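# Gently pull the bottom cabinet drawer fully open

## Task

Slowly pull the lowest drawer of the cabinet out until it is fully extended. It fails right away if the drawer is gripped or pushed too hard, moves too quickly, or reaches either end of its travel faster than a very slow creep. It also fails if the cabinet shifts or tilts beyond a small amount, if any arm part other than the fingers strikes the drawer, or if any robot part strikes the cabinet. The drawer must stay open on its own once the robot lets go.

## Robot and tools

Robot: two Franka FR3 arms, named left_arm and right_arm, each with a Robotiq 140 mm two-finger gripper and a wrist camera. The names are labels only and say nothing about image sides. In the shared scene frame, the origin sits on the table top midway between the arms, +x points out over the table, +z points up, and left_arm is on the +y side. The left base is near (+0.029, +0.397, 0) m and the right base near (+0.013, -0.341, 0) m, each turned slightly about z.

execute_actions is the only tool that moves anything. Its argument actions is a list holding at most one item, or nothing.
- Empty list: no new command, just returns the current state.
- Motion item: {"rows": [[...]], "steps": n}, where n is 1 to 15 control steps of 1/30 s each (15 if left out). Each row is used for one step; when there are fewer rows than steps, the last row is held.
- Wait item: {"steps": n} with n up to 300 and no rows. It sends nothing new and returns once n steps have passed since the last result, and the time you spend replying counts toward them.
- Optional pictures: true/false decides whether camera images come back; by default they do.
If a call is refused, nothing reaches the robot.

Every row is one flat list of 20 numbers covering both arms, even if only one moves. Numbers 1-10 belong to left_arm and 11-20 to right_arm. Within each arm's block: 7 joint targets, then gripper position, force_limit, speed.
- The 7 joint numbers are absolute target angles in radians, in the same order and convention as the Joint positions line: waist -2.744 to 2.744, shoulder -1.784 to 1.784, upper arm roll -2.901 to 2.901, elbow -3.042 to -0.152, forearm roll -2.807 to 2.807, wrist pitch 0.544 to 4.517, wrist roll -3.016 to 3.016. A target more than 0.018 rad beyond a range end, and also beyond where that joint currently is, gets the call refused. True ends may differ by up to 0.018 rad; a joint asked past its true end stops there, and the result may report "joint sent to its limit" (possibly about an earlier action still running). No such line does not prove there is room left.
- Gripper position, force_limit and speed are scaled from -1 to 1, absolute settings. position +1 = fully open (140 mm); the pads touch near -0.8; -1 closes until blocked. force_limit about 14 N at -1, 60 N at 0, 107 N at +1 (for parts up to 40 mm wide). speed about 30 mm/s at -1, 140 at 0, 250 at +1. To leave a gripper unchanged, resend its previous three numbers; a 0 is a real command.

Motion limits: each step, the commanded angle may lead the measured one by at most 0.248 rad for the first four joints, 0.677 for forearm roll, 0.715 for wrist pitch and 1.54 for wrist roll. If targets would place the gripper over 70 mm from where it is, all targets are pulled back toward the measured angles. Far moves therefore take several calls. Between calls the arms keep heading for the last row sent, until everything has nearly stopped or a step is HELD; after that only a new action moves them further. Fingers already moving finish their motion.

Results: the state line gives, per arm, end_effector_position (metres) and end_effector_quat_wxyz in the scene frame; the printed position can be off, more so at long reach. end_effector_position is the point between the closed pads; fingertips extend about 33 mm beyond it when closed, 9 mm when fully open, and move about 24 mm outward while closing, so keep clearance above surfaces. The gripper's fingers point along its +z and open along its y. Joint positions and Joint velocities come per arm in column order (rad, rad/s). Joint torques are total drive outputs, noisy and offset; External joint torques estimate outside load including friction and held weight ("no reading" if none). object_status: 0 moving, 1 blocked while opening, 2 blocked while closing (a grip), 3 reached target or pads met. position_measured is in counts, 3 fully open to 230 pads touching, not linear. To squeeze harder while status is 2, raise force_limit and change position slightly (for instance -1 to -0.98). "joint command not followed" means a clearance check altered or blocked joint targets on some steps; HELD marks steps where your row was partly or fully not sent.

Faults: if contact torque hits a joint's load limit (waist, shoulder 35; upper arm roll 32; elbow 30; forearm roll, wrist pitch, wrist roll 12 N m), or any outside force on the arm, tool or held item hits 40 N, that arm freezes for 10 s and drops the rest of the call. Long holding under load heats motors; MOTOR HOT warns, and an OVER-TEMPERATURE FAULT brakes the arm until it cools.



Camera calibration (intrinsics, distortion, world-to-camera transforms) is supplied and may be slightly off; use it to locate the drawer handle in images.

Cautions: pull the drawer very slowly and ease it to a stop at full extension; grip the handle lightly (low force_limit); never touch the cabinet with any robot part or the drawer with anything but fingers; do not shift or tilt the cabinet; keep the arms from colliding or pressing on each other; do not knock anything off the table. Release and withdraw before finishing, since the drawer must stay open unsupported. The simulation continues while you compose replies.

Each tool is called by a JSON object that holds its "op" and its "data".

## Session

{"op": "show_instructions", "data": {}}

{"op": "execute_actions", "data": {"actions": []}}

Reference images for this scene: manual page 1, manual page 2, manual page 3, manual page 4, manual page 5.

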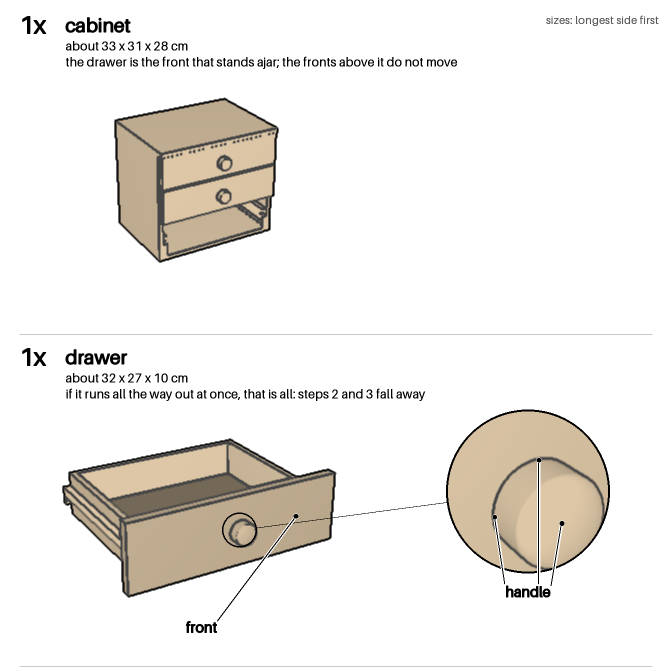

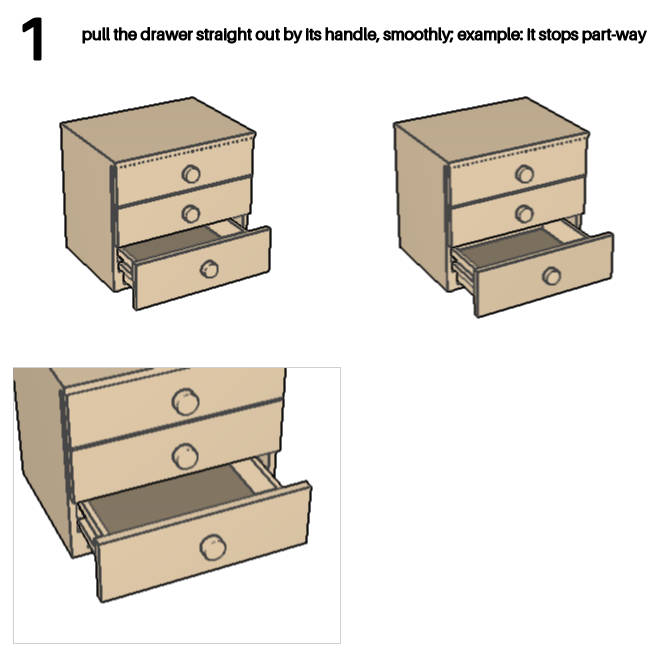

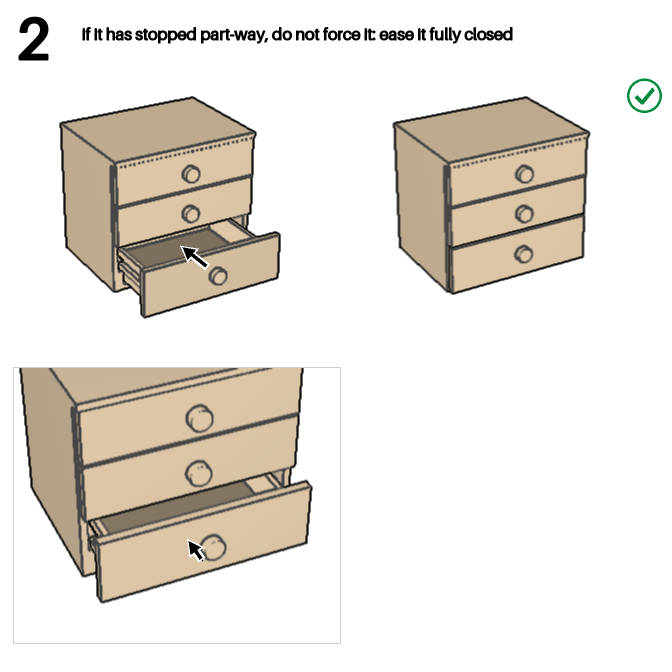

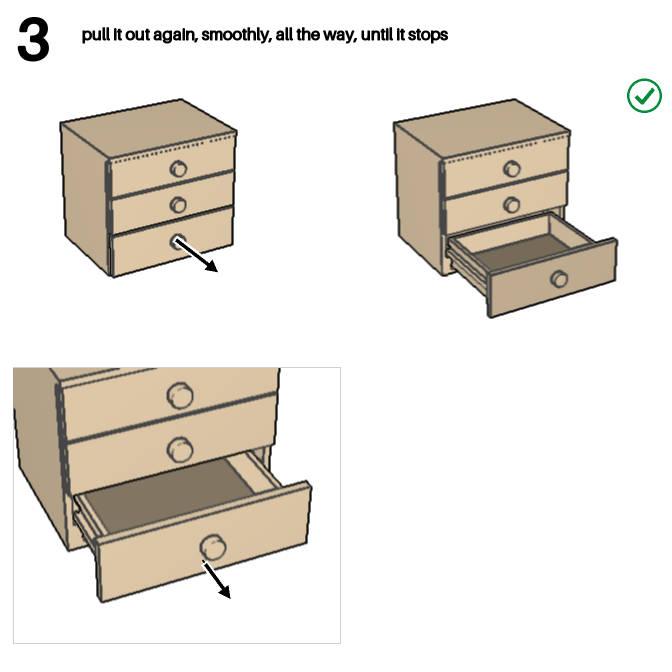

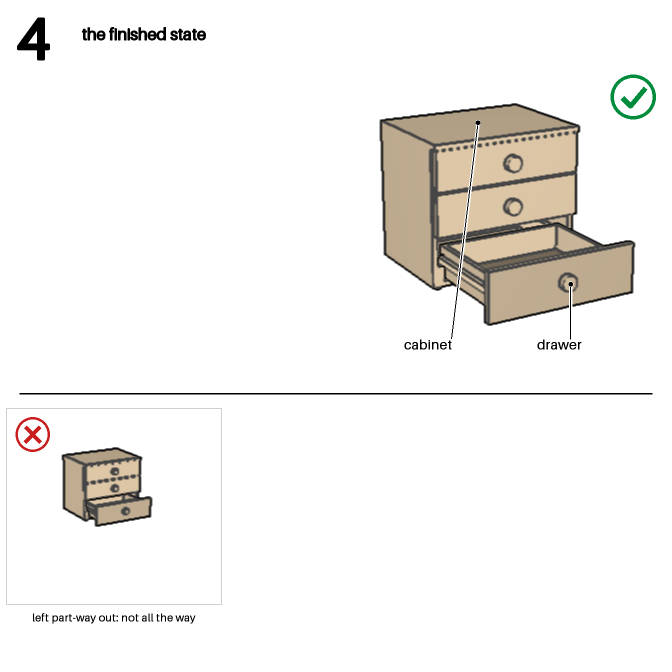

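Scene clock: 0.00 s of 4700.00 s.
left_arm: end_effector_position=(+0.5815, +0.3100, +0.4136) position_measured=230 object_status=3 end_effector_quat_wxyz=(-0.010, +0.888, -0.460, +0.004) | right_arm: end_effector_position=(+0.3428, -0.1020, +0.2225) position_measured=3 object_status=3 end_effector_quat_wxyz=(+0.304, -0.515, +0.650, +0.468)
Joint positions: left_arm=[ 0.009  0.002 -0.009 -1.569  0.017  1.585 -0.781] | right_arm=[ 0.098 -0.251 -0.18  -2.731  1.152  1.791 -0.575]
Joint velocities: left_arm=[ 0.002 -0.    -0.001  0.002  0.001  0.    -0.001] | right_arm=[ 0.     0.    -0.     0.001 -0.001  0.    -0.   ]
Joint torques (N m, as the joint torque sensors report them, + toward a larger angle): no reading
External joint torques (N m, as the arm's controller estimates them; a push from outside toward a larger angle lowers the number): no reading
camera_calibration (this result's frames):
cam_right_wrist: T_world_to_cam=[[-0.929688, 0.0934333, 0.3563, 0.257048], [0.360829, 0.0365794, 0.931914, -0.308049], [0.0740386, 0.994953, -0.067721, 0.286311], [0, 0, 0, 1]] pos_world=[0.328929, -0.297614, 0.214879]

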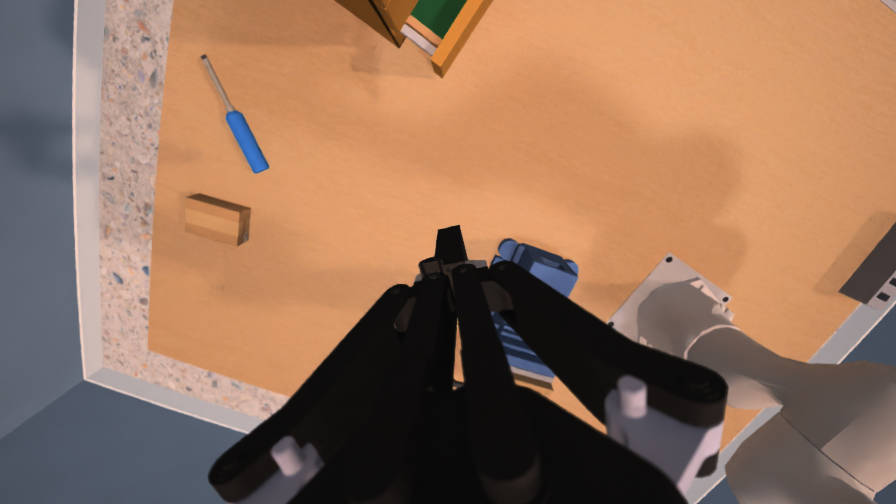

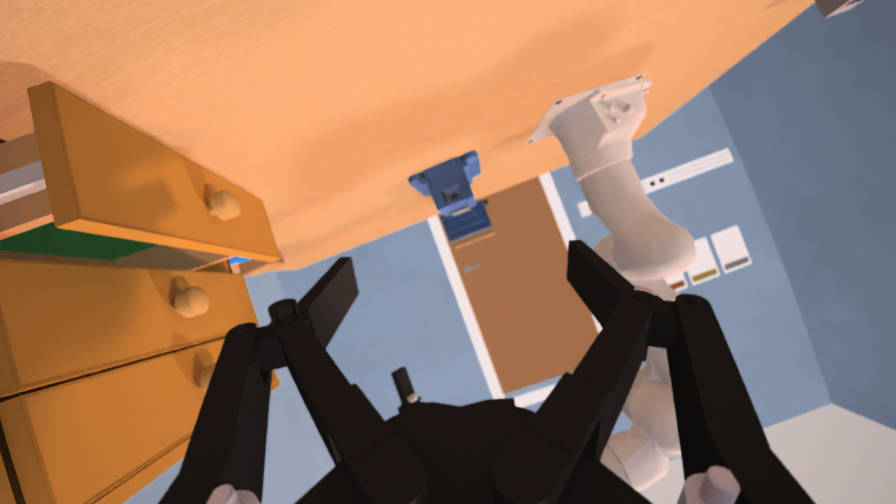

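{"op": "execute_actions", "data": {"actions": [{"rows":[[-0.785,-0.2,0,-2.56,-0.4,2.4,-1.374,0.1,-1,0,-0.3,-0.251,-0.18,-2.731,1.152,1.791,-0.575,1,-1,0]],"steps":15}], "pictures": false}}

{"op": "execute_actions", "data": {"actions": [{"steps":15}], "pictures": false}}

{"op": "execute_actions", "data": {"actions": [{"rows":[[-0.785,0.05,0,-2.56,-0.821,3.787,-1.374,0.1,-1,0,-0.3,-0.251,-0.18,-2.731,1.152,1.791,-0.575,1,-1,0]],"steps":15}], "pictures": false}}

{"op": "execute_actions", "data": {"actions": [{"steps":25}]}}

Scene clock: 6.57 s of 4700.00 s.
left_arm: end_effector_position=(+0.5342, +0.0667, +0.3976) position_measured=126 object_status=0 end_effector_quat_wxyz=(+0.114, +0.870, -0.457, +0.147) | right_arm: end_effector_position=(+0.4102, -0.2492, +0.2227) position_measured=3 object_status=3 end_effector_quat_wxyz=(+0.391, -0.376, +0.739, +0.399)
Joint positions: left_arm=[-0.315 -0.156  0.004 -1.907 -0.255  2.037 -0.999] | right_arm=[-0.297 -0.251 -0.183 -2.73   1.152  1.792 -0.575]
Joint velocities: left_arm=[-0.904 -0.199 -0.035 -0.904 -0.424  0.793 -0.474] | right_arm=[-0.017 -0.     0.016 -0.001  0.001  0.    -0.001]
Joint torques (N m, as the joint torque sensors report them, + toward a larger angle): left_arm=[  0.45 -25.15   0.04  25.34   0.06   3.57  -0.19] | right_arm=[ -0.14 -18.44   2.69  19.04   1.17  -0.88   0.07]
External joint torques (N m, as the arm's controller estimates them; a push from outside toward a larger angle lowers the number): left_arm=[-1.34 -0.49 -0.61 -0.83 -0.77  0.46 -0.21] | right_arm=[-0.26 -0.05  2.04 -0.26  0.01 -0.06  0.07]
Steps of this call (steps 1 to 90: nothing new was sent; then 3.07 s passed at rest; steps 91 to 105: all 15 steps of this action). Readings (joint positions | what the end effector reports):
91: left_arm=[0.000 -0.005 -0.003 -1.584 0.001 1.608 -0.792] | right_arm=[0.065 -0.251 -0.167 -2.732 1.152 1.786 -0.575] | left_arm position_measured=230 object_status=0 | right_arm position_measured=3 object_status=3
92: left_arm=[-0.013 -0.017 -0.000 -1.603 -0.019 1.636 -0.805] | right_arm=[0.016 -0.251 -0.166 -2.732 1.152 1.786 -0.575] | left_arm position_measured=225 object_status=0 | right_arm position_measured=3 object_status=3
94: left_arm=[-0.046 -0.041 0.002 -1.639 -0.059 1.694 -0.831] | right_arm=[-0.085 -0.251 -0.171 -2.732 1.152 1.786 -0.575] | left_arm position_measured=210 object_status=0 | right_arm position_measured=3 object_status=3
98: left_arm=[-0.125 -0.089 0.003 -1.719 -0.135 1.818 -0.887] | right_arm=[-0.256 -0.251 -0.184 -2.730 1.152 1.791 -0.575] | left_arm position_measured=179 object_status=0 | right_arm position_measured=3 object_status=3
105: the state above

Scene clock: 7.07 s of 4700.00 s.
left_arm: end_effector_position=(+0.2819, -0.0285, +0.1854) position_measured=117 object_status=3 end_effector_quat_wxyz=(+0.145, +0.859, -0.492, -0.004) | right_arm: end_effector_position=(+0.4101, -0.2491, +0.2226) position_measured=3 object_status=3 end_effector_quat_wxyz=(+0.391, -0.376, +0.739, +0.398)
Joint positions: left_arm=[-0.734 -0.193 -0.004 -2.427 -0.372  2.303 -1.194] | right_arm=[-0.298 -0.251 -0.182 -2.73   1.152  1.792 -0.575]
Joint velocities: left_arm=[-0.482 -0.025  0.    -1.272 -0.158  0.404 -0.452] | right_arm=[ 0.001 -0.     0.001  0.002  0.001 -0.001 -0.001]
Joint torques (N m, as the joint torque sensors report them, + toward a larger angle): left_arm=[  1.5  -24.25   1.32  26.31   0.01   3.63  -0.29] | right_arm=[ -0.78 -18.53   2.6   19.26   1.15  -0.89   0.02]
External joint torques (N m, as the arm's controller estimates them; a push from outside toward a larger angle lowers the number): left_arm=[-0.82  0.13 -0.26 -0.97 -0.74  0.5  -0.31] | right_arm=[-0.83 -0.02  2.02 -0.24 -0.02 -0.1   0.03]
Steps of this call (steps 1 to 15: the robot went on to your last target). Readings (joint positions | what the end effector reports):
1: left_arm=[-0.347 -0.163 0.004 -1.938 -0.269 2.064 -1.015] | right_arm=[-0.298 -0.251 -0.183 -2.730 1.152 1.792 -0.575] | left_arm position_measured=119 object_status=0 | right_arm position_measured=3 object_status=3
2: left_arm=[-0.380 -0.168 0.004 -1.970 -0.281 2.089 -1.030] | right_arm=[-0.298 -0.251 -0.183 -2.730 1.152 1.792 -0.575] | left_arm position_measured=117 object_status=0 | right_arm position_measured=3 object_status=3
4: left_arm=[-0.445 -0.176 0.003 -2.033 -0.303 2.134 -1.059] | right_arm=[-0.298 -0.251 -0.182 -2.730 1.152 1.792 -0.575] | left_arm position_measured=117 object_status=0 | right_arm position_measured=3 object_status=3
8: left_arm=[-0.573 -0.183 0.001 -2.160 -0.334 2.204 -1.108] | right_arm=[-0.298 -0.251 -0.182 -2.730 1.152 1.792 -0.575] | left_arm position_measured=117 object_status=3 | right_arm position_measured=3 object_status=3
15: the state above

Scene clock: 7.57 s of 4700.00 s.
left_arm: end_effector_position=(+0.3896, -0.0510, +0.1142) position_measured=117 object_status=3 end_effector_quat_wxyz=(+0.179, +0.933, -0.268, +0.159) | right_arm: end_effector_position=(+0.4101, -0.2491, +0.2226) position_measured=3 object_status=3 end_effector_quat_wxyz=(+0.391, -0.376, +0.739, +0.398)
Joint positions: left_arm=[-0.775  0.021 -0.006 -2.546 -0.71   3.014 -1.272] | right_arm=[-0.299 -0.251 -0.182 -2.73   1.152  1.792 -0.575]
Joint velocities: left_arm=[-0.008  0.082  0.006 -0.033 -0.24   1.176 -0.089] | right_arm=[0.001 0.    0.001 0.001 0.    0.001 0.001]
Joint torques (N m, as the joint torque sensors report them, + toward a larger angle): left_arm=[ -1.57 -26.12   0.38  18.52   0.56   3.39  -0.13] | right_arm=[ -1.07 -18.63   2.66  19.14   1.13  -0.85   0.04]
External joint torques (N m, as the arm's controller estimates them; a push from outside toward a larger angle lowers the number): left_arm=[-1.43  2.17  0.49 -0.6  -0.67  0.65 -0.15] | right_arm=[-1.12 -0.24  2.09 -0.23 -0.04 -0.07  0.05]
Steps of this call (steps 1 to 15: all 15 steps of this action). Readings (joint positions | what the end effector reports):
1: left_arm=[-0.746 -0.176 -0.007 -2.455 -0.414 2.348 -1.203] | right_arm=[-0.298 -0.251 -0.182 -2.730 1.152 1.792 -0.575] | left_arm position_measured=117 object_status=3 | right_arm position_measured=3 object_status=3
2: left_arm=[-0.754 -0.142 -0.008 -2.469 -0.460 2.408 -1.211] | right_arm=[-0.298 -0.251 -0.182 -2.730 1.152 1.792 -0.575] | left_arm position_measured=117 object_status=3 | right_arm position_measured=3 object_status=3
4: left_arm=[-0.763 -0.082 -0.008 -2.497 -0.534 2.521 -1.225] | right_arm=[-0.298 -0.251 -0.182 -2.730 1.152 1.792 -0.575] | left_arm position_measured=117 object_status=3 | right_arm position_measured=3 object_status=3
8: left_arm=[-0.771 -0.016 -0.007 -2.529 -0.627 2.717 -1.247] | right_arm=[-0.298 -0.251 -0.182 -2.730 1.152 1.792 -0.575] | left_arm position_measured=117 object_status=3 | right_arm position_measured=3 object_status=3
15: the state above

Scene clock: 8.40 s of 4700.00 s.
left_arm: end_effector_position=(+0.5430, +0.0006, +0.2676) position_measured=117 object_status=3 end_effector_quat_wxyz=(+0.164, +0.860, -0.092, +0.474) | right_arm: end_effector_position=(+0.4101, -0.2491, +0.2226) position_measured=3 object_status=3 end_effector_quat_wxyz=(+0.391, -0.376, +0.739, +0.398)
Joint positions: left_arm=[-0.783  0.047 -0.001 -2.558 -0.817  3.761 -1.354] | right_arm=[-0.299 -0.251 -0.182 -2.73   1.152  1.792 -0.575]
Joint velocities: left_arm=[-0.001  0.002 -0.    -0.002 -0.009  0.141 -0.047] | right_arm=[-0.     0.001 -0.001 -0.001  0.001  0.001  0.001]
Joint torques (N m, as the joint torque sensors report them, + toward a larger angle): left_arm=[ -1.48 -25.37   0.16  16.71   0.81   3.63  -0.11] | right_arm=[ -0.98 -18.57   2.57  19.29   1.09  -0.88   0.07]
External joint torques (N m, as the arm's controller estimates them; a push from outside toward a larger angle lowers the number): left_arm=[-1.51  1.56 -0.01 -0.85 -0.79  0.52 -0.15] | right_arm=[-0.91 -0.17  2.11 -0.07 -0.08 -0.11  0.07]
Steps of this call (steps 1 to 25: the robot went on to your last target). Readings (joint positions | what the end effector reports):
1: left_arm=[-0.775 0.024 -0.006 -2.547 -0.718 3.055 -1.275] | right_arm=[-0.299 -0.251 -0.182 -2.730 1.152 1.792 -0.575] | left_arm position_measured=117 object_status=3 | right_arm position_measured=3 object_status=3
2: left_arm=[-0.776 0.026 -0.005 -2.548 -0.725 3.095 -1.278] | right_arm=[-0.299 -0.251 -0.182 -2.730 1.152 1.792 -0.575] | left_arm position_measured=117 object_status=3 | right_arm position_measured=3 object_status=3
4: left_arm=[-0.776 0.030 -0.005 -2.550 -0.739 3.175 -1.283] | right_arm=[-0.299 -0.251 -0.182 -2.730 1.152 1.792 -0.575] | left_arm position_measured=117 object_status=3 | right_arm position_measured=3 object_status=3
8: left_arm=[-0.778 0.036 -0.005 -2.553 -0.764 3.335 -1.296] | right_arm=[-0.299 -0.251 -0.182 -2.730 1.152 1.792 -0.575] | left_arm position_measured=117 object_status=3 | right_arm position_measured=3 object_status=3
25: the state above
camera_calibration (this result's frames):
cam_left_wrist: T_world_to_cam=[[-0.421624, -0.906293, -0.0294457, 0.242311], [-0.691284, 0.342274, -0.636377, 0.555412], [0.586822, -0.247956, -0.770816, 0.0828012], [0, 0, 0, 1]] pos_world=[0.437522, 0.0500324, 0.424411]
cam_right_wrist: T_world_to_cam=[[-0.820814, 0.447237, 0.355308, 0.377047], [0.346049, -0.105533, 0.932262, -0.356475], [0.454439, 0.888168, -0.068143, 0.245142], [0, 0, 0, 1]] pos_world=[0.321441, -0.423976, 0.215066]

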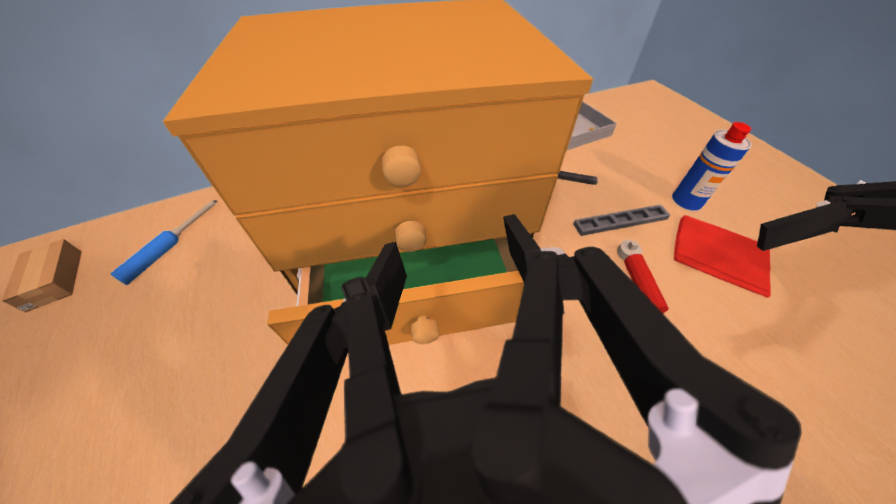

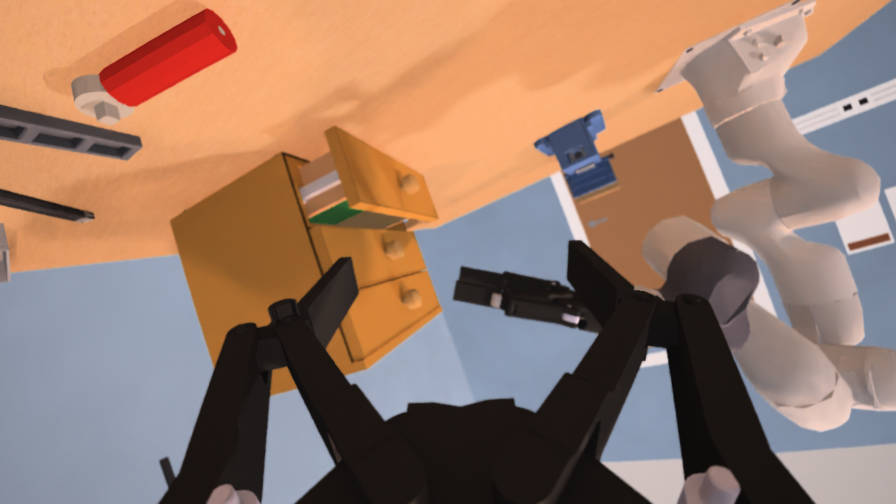

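{"op": "execute_actions", "data": {"actions": [{"rows":[[-0.785,0.39,0,-2.562,-0.821,3.787,-1.374,0.1,-1,0,-0.3,-0.251,-0.18,-2.731,1.152,1.791,-0.575,1,-1,0]],"steps":15}], "pictures": false}}

{"op": "execute_actions", "data": {"actions": [{"steps":10}]}}

{"op": "zoom_image", "data": {"camera": "cam_left_wrist", "region": [200, 0, 704, 300]}}

Scene clock: 10.13 s of 4700.00 s.
left_arm: end_effector_position=(+0.5111, +0.0517, +0.0663) position_measured=117 object_status=3 end_effector_quat_wxyz=(+0.051, +0.915, -0.132, +0.377) | right_arm: end_effector_position=(+0.4101, -0.2491, +0.2226) position_measured=3 object_status=3 end_effector_quat_wxyz=(+0.391, -0.376, +0.739, +0.398)
Joint positions: left_arm=[-0.783  0.39  -0.001 -2.565 -0.819  3.785 -1.369] | right_arm=[-0.299 -0.251 -0.182 -2.73   1.152  1.792 -0.575]
Joint velocities: left_arm=[-0.001  0.002  0.     0.005 -0.     0.     0.001] | right_arm=[ 0.    -0.001 -0.    -0.002  0.    -0.     0.   ]
Joint torques (N m, as the joint torque sensors report them, + toward a larger angle): left_arm=[ -0.98 -30.84   1.42  13.34   0.1    3.74  -0.14] | right_arm=[ -0.7  -18.34   2.54  19.25   1.13  -0.91   0.06]
External joint torques (N m, as the arm's controller estimates them; a push from outside toward a larger angle lowers the number): left_arm=[-0.89  2.52  0.19  0.87 -0.58  0.01 -0.16] | right_arm=[-0.68  0.07  2.03 -0.07 -0.03 -0.13  0.07]
Steps of this call (steps 1 to 30: the robot went on to your last target; steps 31 to 37: nothing new was sent; steps 38 to 52: all 15 steps of this action). Readings (joint positions | what the end effector reports):
38: left_arm=[-0.783 0.060 -0.001 -2.554 -0.818 3.788 -1.369] | right_arm=[-0.299 -0.251 -0.182 -2.730 1.152 1.792 -0.575] | left_arm position_measured=117 object_status=3 | right_arm position_measured=3 object_status=3
39: left_arm=[-0.783 0.088 -0.001 -2.551 -0.818 3.789 -1.369] | right_arm=[-0.299 -0.251 -0.182 -2.730 1.152 1.792 -0.575] | left_arm position_measured=117 object_status=3 | right_arm position_measured=3 object_status=3
41: left_arm=[-0.783 0.152 -0.001 -2.552 -0.818 3.789 -1.369] | right_arm=[-0.299 -0.251 -0.182 -2.730 1.152 1.792 -0.575] | left_arm position_measured=117 object_status=3 | right_arm position_measured=3 object_status=3
45: left_arm=[-0.783 0.283 -0.001 -2.555 -0.818 3.789 -1.369] | right_arm=[-0.299 -0.251 -0.182 -2.730 1.152 1.792 -0.575] | left_arm position_measured=117 object_status=3 | right_arm position_measured=3 object_status=3
52: the state above

Scene clock: 10.47 s of 4700.00 s.
left_arm: end_effector_position=(+0.5116, +0.0510, +0.0669) position_measured=117 object_status=3 end_effector_quat_wxyz=(+0.052, +0.915, -0.132, +0.378) | right_arm: end_effector_position=(+0.4101, -0.2491, +0.2226) position_measured=3 object_status=3 end_effector_quat_wxyz=(+0.391, -0.376, +0.739, +0.398)
Joint positions: left_arm=[-0.783  0.39  -0.001 -2.564 -0.819  3.785 -1.369] | right_arm=[-0.299 -0.251 -0.182 -2.73   1.152  1.792 -0.575]
Joint velocities: left_arm=[-0.001  0.001  0.     0.001 -0.001 -0.     0.   ] | right_arm=[ 0.     0.    -0.002 -0.001  0.     0.     0.002]
Joint torques (N m, as the joint torque sensors report them, + toward a larger angle): left_arm=[ -0.96 -31.16   1.53  12.36   0.1    3.72  -0.17] | right_arm=[ -0.79 -18.85   2.32  18.98   1.13  -0.93   0.03]
External joint torques (N m, as the arm's controller estimates them; a push from outside toward a larger angle lowers the number): left_arm=[-0.91  0.58  0.33  0.88 -0.49  0.25 -0.19] | right_arm=[-0.76 -0.48  1.82 -0.34 -0.04 -0.15  0.04]
Steps of this call (steps 1 to 10: the robot went on to your last target). Readings (joint positions | what the end effector reports):
1: left_arm=[-0.783 0.390 -0.001 -2.565 -0.819 3.785 -1.369] | right_arm=[-0.299 -0.251 -0.182 -2.730 1.152 1.792 -0.575] | left_arm position_measured=117 object_status=3 | right_arm position_measured=3 object_status=3
2: left_arm=[-0.783 0.390 -0.001 -2.564 -0.819 3.785 -1.369] | right_arm=[-0.299 -0.251 -0.182 -2.730 1.152 1.792 -0.575] | left_arm position_measured=117 object_status=3 | right_arm position_measured=3 object_status=3
4: left_arm=[-0.783 0.390 -0.001 -2.564 -0.819 3.785 -1.369] | right_arm=[-0.299 -0.251 -0.182 -2.730 1.152 1.792 -0.575] | left_arm position_measured=117 object_status=3 | right_arm position_measured=3 object_status=3
8: left_arm=[-0.783 0.390 -0.001 -2.564 -0.819 3.785 -1.369] | right_arm=[-0.299 -0.251 -0.182 -2.730 1.152 1.792 -0.575] | left_arm position_measured=117 object_status=3 | right_arm position_measured=3 object_status=3
10: the state above
camera_calibration (this result's frames):
cam_left_wrist: T_world_to_cam=[[-0.427248, -0.883384, -0.192594, 0.281432], [-0.793628, 0.46847, -0.388189, 0.41805], [0.433144, -0.0130052, -0.901231, 0.0343729], [0, 0, 0, 1]] pos_world=[0.437129, 0.0532164, 0.247462]
cam_right_wrist: T_world_to_cam=[[-0.820815, 0.447236, 0.355307, 0.377047], [0.346052, -0.105524, 0.932262, -0.356472], [0.454435, 0.888169, -0.0681513, 0.245145], [0, 0, 0, 1]] pos_world=[0.321441, -0.423975, 0.215065]

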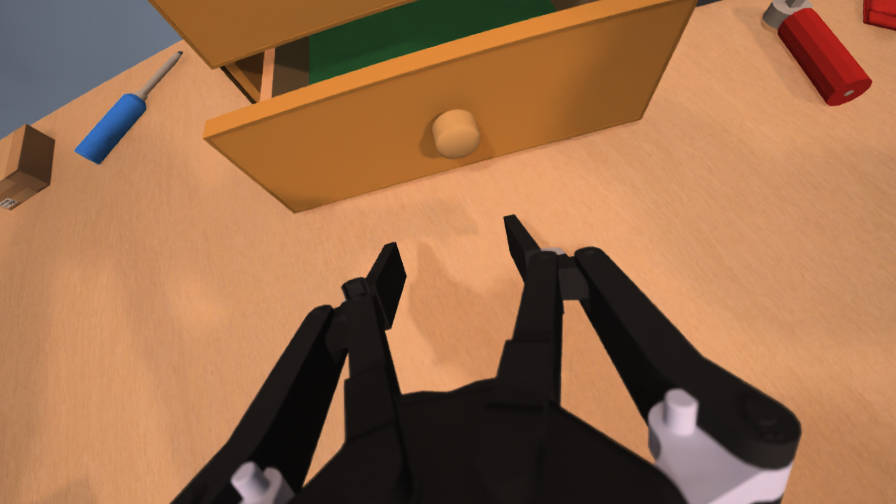

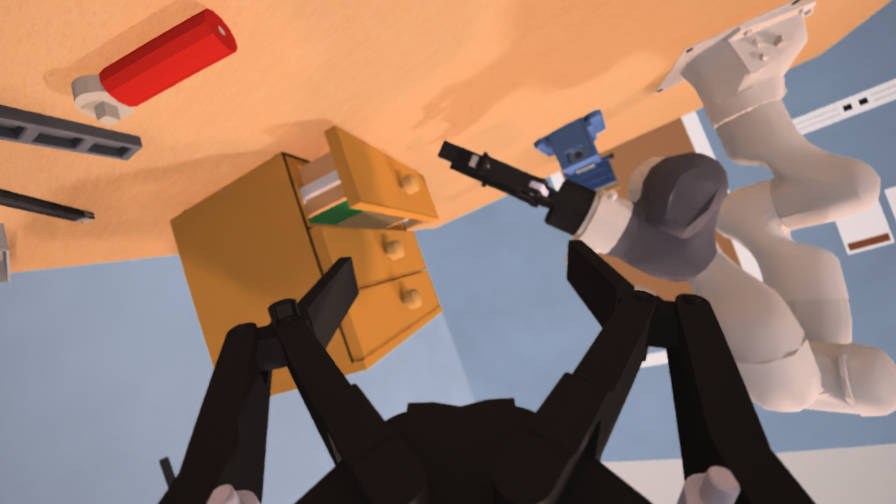

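Region (200, 0, 704, 300) of cam_left_wrist's 896x504 image, scaled by 1.000; it fills the top 300 rows of this view, and the rest is white.

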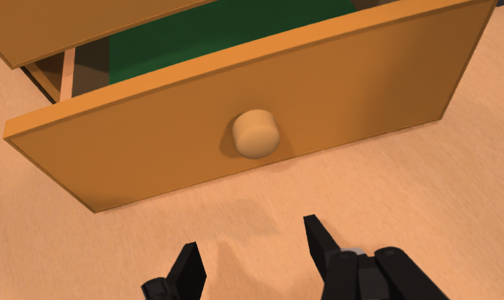

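{"op": "execute_actions", "data": {"actions": [{"rows":[[-0.79,0.385,0,-2.53,-0.87,3.77,-1.32,0.1,-1,0,-0.3,-0.251,-0.18,-2.731,1.152,1.791,-0.575,1,-1,0],[-0.79,0.385,0,-2.53,-0.87,3.77,-1.32,0.1,-1,0,-0.3,-0.251,-0.18,-2.731,1.152,1.791,-0.575,1,-1,0],[-0.79,0.385,0,-2.53,-0.87,3.77,-1.32,0.1,-1,0,-0.3,-0.251,-0.18,-2.731,1.152,1.791,-0.575,1,-1,0],[-0.792,0.383,0,-2.49,-0.93,3.74,-1.25,0.1,-1,0,-0.3,-0.251,-0.18,-2.731,1.152,1.791,-0.575,1,-1,0],[-0.792,0.383,0,-2.49,-0.93,3.74,-1.25,0.1,-1,0,-0.3,-0.251,-0.18,-2.731,1.152,1.791,-0.575,1,-1,0],[-0.792,0.383,0,-2.49,-0.93,3.74,-1.25,0.1,-1,0,-0.3,-0.251,-0.18,-2.731,1.152,1.791,-0.575,1,-1,0],[-0.794,0.382,0,-2.4365,-0.981,3.706,-1.189,0.1,-1,0,-0.3,-0.251,-0.18,-2.731,1.152,1.791,-0.575,1,-1,0]],"steps":15}], "pictures": false}}

{"op": "execute_actions", "data": {"actions": [{"rows":[[-0.781,0.3965,0,-2.406,-0.986,3.693,-1.168,0.1,-1,0,-0.3,-0.251,-0.18,-2.731,1.152,1.791,-0.575,1,-1,0],[-0.781,0.3965,0,-2.406,-0.986,3.693,-1.168,0.1,-1,0,-0.3,-0.251,-0.18,-2.731,1.152,1.791,-0.575,1,-1,0],[-0.781,0.3965,0,-2.406,-0.986,3.693,-1.168,0.1,-1,0,-0.3,-0.251,-0.18,-2.731,1.152,1.791,-0.575,1,-1,0],[-0.7688,0.4114,0,-2.3743,-0.9934,3.6805,-1.146,0.1,-1,0,-0.3,-0.251,-0.18,-2.731,1.152,1.791,-0.575,1,-1,0]],"steps":15}], "pictures": false}}

{"op": "execute_actions", "data": {"actions": [{"steps":10}]}}

{"op": "zoom_image", "data": {"camera": "cam_left_wrist", "region": [360, 150, 550, 300]}}

{"op": "zoom_image", "data": {"camera": "cam_right_wrist", "region": [360, 130, 500, 240]}}

Scene clock: 22.63 s of 4700.00 s.
left_arm: end_effector_position=(+0.5384, +0.0272, +0.0937) position_measured=117 object_status=3 end_effector_quat_wxyz=(+0.063, +0.915, -0.107, +0.384) | right_arm: end_effector_position=(+0.4101, -0.2491, +0.2226) position_measured=3 object_status=3 end_effector_quat_wxyz=(+0.391, -0.376, +0.739, +0.398)
Joint positions: left_arm=[-0.792  0.381 -0.001 -2.439 -0.97   3.719 -1.245] | right_arm=[-0.299 -0.251 -0.182 -2.73   1.152  1.792 -0.575]
Joint velocities: left_arm=[ 0.001 -0.002  0.002  0.011 -0.067 -0.059  0.169] | right_arm=[-0.001  0.001  0.001 -0.002 -0.001 -0.001 -0.   ]
Joint torques (N m, as the joint torque sensors report them, + toward a larger angle): left_arm=[ -0.85 -32.54   1.27  14.58   0.35   2.92   0.35] | right_arm=[ -0.8  -18.85   2.46  19.25   1.13  -0.86   0.04]
External joint torques (N m, as the arm's controller estimates them; a push from outside toward a larger angle lowers the number): left_arm=[-0.9   1.16 -0.06  0.96 -0.73 -0.5   0.33] | right_arm=[-0.78 -0.42  1.95 -0.1  -0.03 -0.08  0.05]
Steps of this call (steps 1 to 15: the robot went on to your last target; steps 16 to 90: nothing new was sent; then 8.67 s passed at rest; steps 91 to 105: all 15 steps of this action). Readings (joint positions | what the end effector reports):
91: left_arm=[-0.784 0.391 -0.001 -2.558 -0.829 3.783 -1.365] | right_arm=[-0.299 -0.251 -0.182 -2.730 1.152 1.792 -0.575] | left_arm position_measured=117 object_status=3 | right_arm position_measured=3 object_status=3
92: left_arm=[-0.785 0.390 -0.001 -2.549 -0.838 3.781 -1.361] | right_arm=[-0.299 -0.251 -0.182 -2.730 1.152 1.792 -0.575] | left_arm position_measured=117 object_status=3 | right_arm position_measured=3 object_status=3
94: left_arm=[-0.787 0.389 -0.001 -2.531 -0.862 3.774 -1.348] | right_arm=[-0.299 -0.251 -0.182 -2.730 1.152 1.792 -0.575] | left_arm position_measured=117 object_status=3 | right_arm position_measured=3 object_status=3
98: left_arm=[-0.790 0.386 -0.001 -2.473 -0.926 3.746 -1.304] | right_arm=[-0.299 -0.251 -0.182 -2.730 1.152 1.792 -0.575] | left_arm position_measured=117 object_status=3 | right_arm position_measured=3 object_status=3
105: the state above

Scene clock: 23.13 s of 4700.00 s.
left_arm: end_effector_position=(+0.5552, +0.0201, +0.0925) position_measured=117 object_status=3 end_effector_quat_wxyz=(+0.059, +0.915, -0.120, +0.381) | right_arm: end_effector_position=(+0.4101, -0.2491, +0.2226) position_measured=3 object_status=3 end_effector_quat_wxyz=(+0.391, -0.376, +0.739, +0.398)
Joint positions: left_arm=[-0.771  0.409 -0.001 -2.376 -0.99   3.686 -1.171] | right_arm=[-0.299 -0.251 -0.182 -2.73   1.152  1.792 -0.575]
Joint velocities: left_arm=[-0.     0.001  0.     0.002 -0.004 -0.014  0.067] | right_arm=[-0.    -0.    -0.001 -0.001  0.    -0.     0.001]
Joint torques (N m, as the joint torque sensors report them, + toward a larger angle): left_arm=[  1.35 -33.05   1.32  14.34   0.43   2.89   0.41] | right_arm=[ -0.66 -18.44   2.4   19.28   1.15  -0.9    0.01]
External joint torques (N m, as the arm's controller estimates them; a push from outside toward a larger angle lowers the number): left_arm=[ 1.26  2.17 -0.14  0.07 -0.74 -0.49  0.39] | right_arm=[-0.66 -0.04  1.88 -0.09 -0.02 -0.12  0.02]
Steps of this call (steps 1 to 15: all 15 steps of this action). Readings (joint positions | what the end effector reports):
1: left_arm=[-0.791 0.384 -0.001 -2.433 -0.974 3.715 -1.238] | right_arm=[-0.299 -0.251 -0.182 -2.730 1.152 1.792 -0.575] | left_arm position_measured=117 object_status=3 | right_arm position_measured=3 object_status=3
2: left_arm=[-0.788 0.388 -0.001 -2.424 -0.976 3.712 -1.231] | right_arm=[-0.299 -0.251 -0.182 -2.730 1.152 1.792 -0.575] | left_arm position_measured=117 object_status=3 | right_arm position_measured=3 object_status=3
4: left_arm=[-0.783 0.395 -0.001 -2.408 -0.981 3.705 -1.218] | right_arm=[-0.299 -0.251 -0.182 -2.730 1.152 1.792 -0.575] | left_arm position_measured=117 object_status=3 | right_arm position_measured=3 object_status=3
8: left_arm=[-0.772 0.406 -0.001 -2.381 -0.987 3.693 -1.194] | right_arm=[-0.299 -0.251 -0.182 -2.730 1.152 1.792 -0.575] | left_arm position_measured=117 object_status=3 | right_arm position_measured=3 object_status=3
15: the state above

Scene clock: 23.47 s of 4700.00 s.
left_arm: end_effector_position=(+0.5549, +0.0200, +0.0920) position_measured=117 object_status=3 end_effector_quat_wxyz=(+0.057, +0.914, -0.126, +0.381) | right_arm: end_effector_position=(+0.4101, -0.2491, +0.2226) position_measured=3 object_status=3 end_effector_quat_wxyz=(+0.391, -0.376, +0.739, +0.398)
Joint positions: left_arm=[-0.771  0.409 -0.001 -2.376 -0.99   3.684 -1.158] | right_arm=[-0.299 -0.251 -0.182 -2.73   1.152  1.792 -0.575]
Joint velocities: left_arm=[ 0.    -0.     0.001 -0.     0.001 -0.003  0.023] | right_arm=[ 0.002 -0.001 -0.     0.001 -0.    -0.    -0.002]
Joint torques (N m, as the joint torque sensors report them, + toward a larger angle): left_arm=[  1.36 -32.68   1.23  15.42   0.45   2.96   0.4 ] | right_arm=[ -0.9  -18.65   2.24  19.18   1.1   -0.92   0.06]
External joint torques (N m, as the arm's controller estimates them; a push from outside toward a larger angle lowers the number): left_arm=[ 1.38  2.43 -0.12  1.17 -0.73 -0.4   0.38] | right_arm=[-0.92 -0.14  1.68 -0.29 -0.07 -0.14  0.07]
Steps of this call (steps 1 to 10: the robot went on to your last target). Readings (joint positions | what the end effector reports):
1: left_arm=[-0.771 0.409 -0.001 -2.376 -0.990 3.685 -1.169] | right_arm=[-0.299 -0.251 -0.182 -2.730 1.152 1.792 -0.575] | left_arm position_measured=117 object_status=3 | right_arm position_measured=3 object_status=3
2: left_arm=[-0.771 0.409 -0.001 -2.376 -0.990 3.685 -1.167] | right_arm=[-0.299 -0.251 -0.182 -2.730 1.152 1.792 -0.575] | left_arm position_measured=117 object_status=3 | right_arm position_measured=3 object_status=3
4: left_arm=[-0.771 0.409 -0.001 -2.376 -0.990 3.685 -1.164] | right_arm=[-0.299 -0.251 -0.182 -2.730 1.152 1.792 -0.575] | left_arm position_measured=117 object_status=3 | right_arm position_measured=3 object_status=3
8: left_arm=[-0.771 0.409 -0.001 -2.376 -0.990 3.684 -1.159] | right_arm=[-0.299 -0.251 -0.182 -2.730 1.152 1.792 -0.575] | left_arm position_measured=117 object_status=3 | right_arm position_measured=3 object_status=3
10: the state above
camera_calibration (this result's frames):
cam_left_wrist: T_world_to_cam=[[-0.420361, -0.888984, -0.181671, 0.272695], [-0.795174, 0.457365, -0.39814, 0.478691], [0.43703, -0.0229026, -0.899155, 0.0356744], [0, 0, 0, 1]] pos_world=[0.479682, 0.0243014, 0.272204]
cam_right_wrist: T_world_to_cam=[[-0.820815, 0.447238, 0.355305, 0.377048], [0.346055, -0.105516, 0.932262, -0.35647], [0.454433, 0.888169, -0.0681594, 0.245148], [0, 0, 0, 1]] pos_world=[0.321441, -0.423976, 0.215065]

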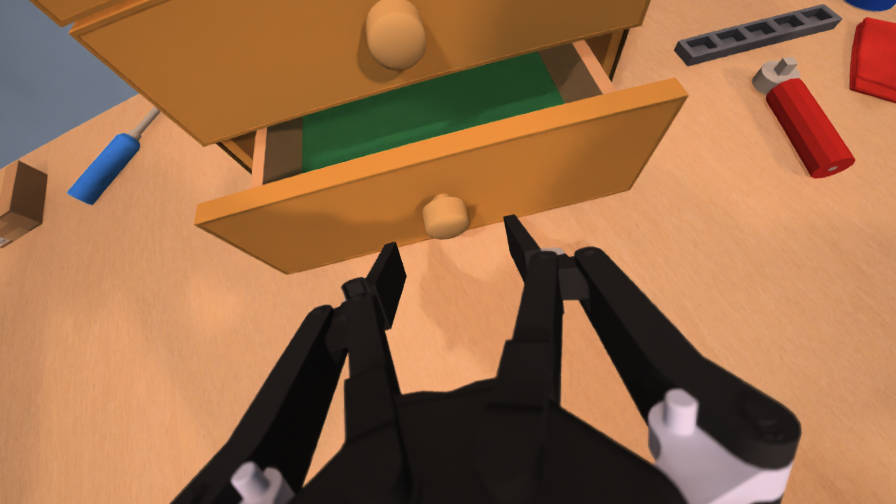

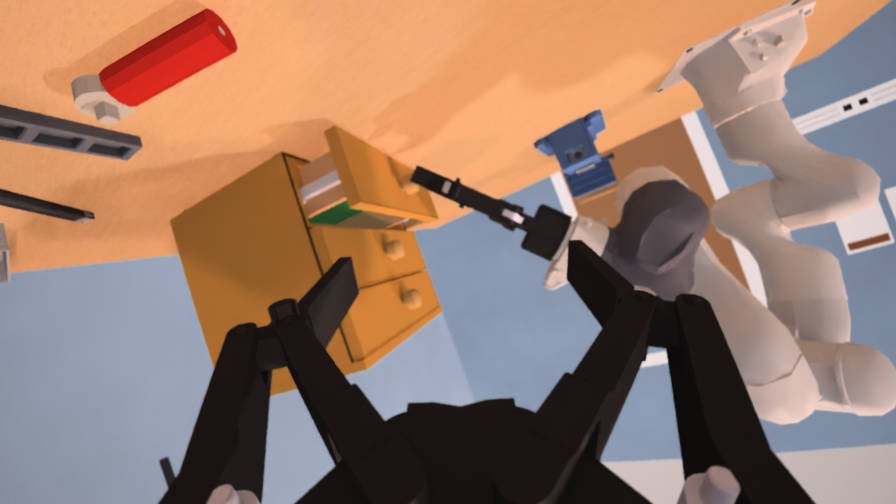

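Region (360, 150, 550, 300) of cam_left_wrist's 896x504 image, scaled by 2.653, with more detail than that image has; it fills the top 398 rows of this view, and the rest is white.

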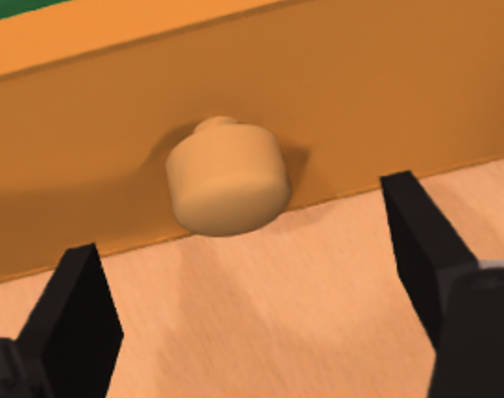

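Region (360, 130, 500, 240) of cam_right_wrist's 896x504 image, scaled by 3.600, with more detail than that image has; it fills the top 396 rows of this view, and the rest is white.

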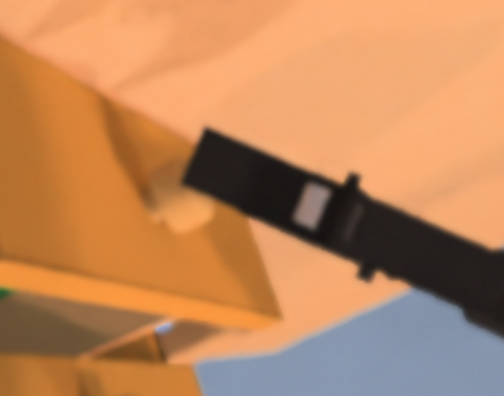

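{"op": "execute_actions", "data": {"actions": []}}

Scene clock: 27.93 s of 4700.00 s.
left_arm: end_effector_position=(+0.5549, +0.0200, +0.0918) position_measured=117 object_status=3 end_effector_quat_wxyz=(+0.055, +0.914, -0.129, +0.381) | right_arm: end_effector_position=(+0.4101, -0.2491, +0.2226) position_measured=3 object_status=3 end_effector_quat_wxyz=(+0.391, -0.376, +0.739, +0.398)
Joint positions: left_arm=[-0.771  0.409 -0.001 -2.376 -0.99   3.683 -1.151] | right_arm=[-0.299 -0.251 -0.182 -2.73   1.152  1.792 -0.575]
Joint velocities: left_arm=[ 0.001 -0.    -0.     0.001 -0.001  0.001 -0.   ] | right_arm=[ 0.001  0.001 -0.     0.001  0.001 -0.001 -0.001]
Joint torques (N m, as the joint torque sensors report them, + toward a larger angle): left_arm=[  1.37 -32.71   1.35  15.11   0.47   2.97   0.34] | right_arm=[ -0.72 -18.39   2.45  19.29   1.16  -0.87   0.05]
External joint torques (N m, as the arm's controller estimates them; a push from outside toward a larger angle lowers the number): left_arm=[ 1.34  2.48 -0.07  0.8  -0.71 -0.4   0.32] | right_arm=[-0.76  0.    1.89 -0.08  0.   -0.08  0.06]
Steps of this call (steps 1 to 30: the robot went on to your last target; steps 31 to 90: nothing new was sent; then 1.47 s passed at rest). Readings (joint positions | what the end effector reports):
1: left_arm=[-0.771 0.409 -0.001 -2.376 -0.990 3.684 -1.157] | right_arm=[-0.299 -0.251 -0.182 -2.730 1.152 1.792 -0.575] | left_arm position_measured=117 object_status=3 | right_arm position_measured=3 object_status=3
2: left_arm=[-0.771 0.409 -0.001 -2.376 -0.990 3.684 -1.156] | right_arm=[-0.299 -0.251 -0.182 -2.730 1.152 1.792 -0.575] | left_arm position_measured=117 object_status=3 | right_arm position_measured=3 object_status=3
4: left_arm=[-0.771 0.409 -0.001 -2.376 -0.990 3.684 -1.155] | right_arm=[-0.299 -0.251 -0.182 -2.730 1.152 1.792 -0.575] | left_arm position_measured=117 object_status=3 | right_arm position_measured=3 object_status=3
8: left_arm=[-0.771 0.409 -0.001 -2.376 -0.990 3.684 -1.154] | right_arm=[-0.299 -0.251 -0.182 -2.730 1.152 1.792 -0.575] | left_arm position_measured=117 object_status=3 | right_arm position_measured=3 object_status=3
90: the state above
All arms were judged still, so your last target was given up. Only a new action makes them travel on or press farther. Fingers that are still opening or closing keep moving.
camera_calibration (this result's frames):
cam_left_wrist: T_world_to_cam=[[-0.424396, -0.886158, -0.186044, 0.275213], [-0.792635, 0.46291, -0.396791, 0.477007], [0.437741, -0.0209315, -0.898857, 0.0351107], [0, 0, 0, 1]] pos_world=[0.479522, 0.0238059, 0.272033]
cam_right_wrist: T_world_to_cam=[[-0.820814, 0.447238, 0.355305, 0.377048], [0.346056, -0.105513, 0.932262, -0.356469], [0.454433, 0.888169, -0.0681628, 0.245149], [0, 0, 0, 1]] pos_world=[0.321441, -0.423976, 0.215065]

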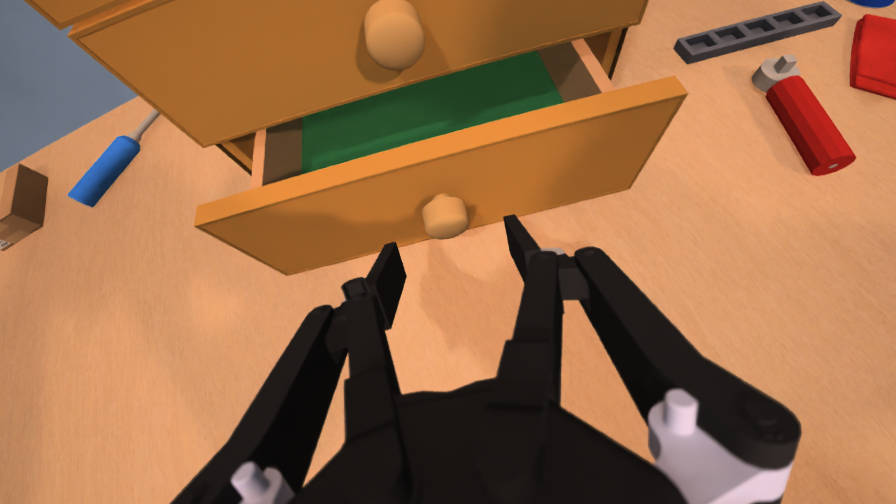

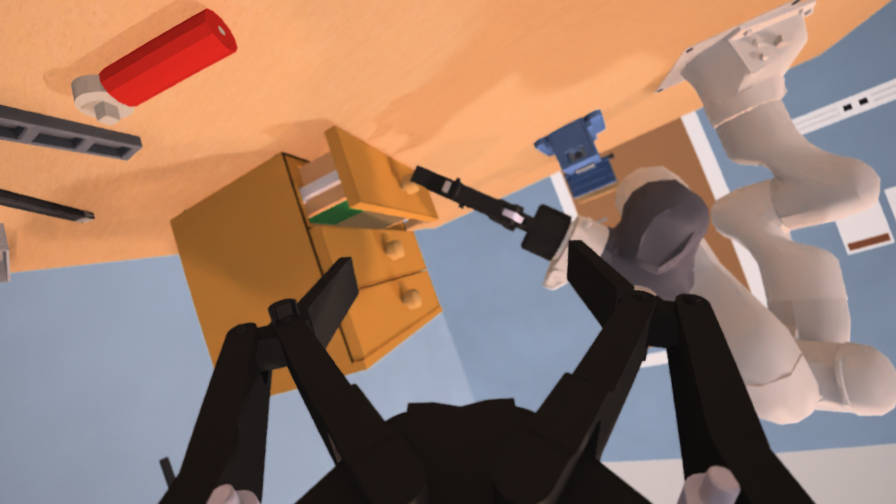

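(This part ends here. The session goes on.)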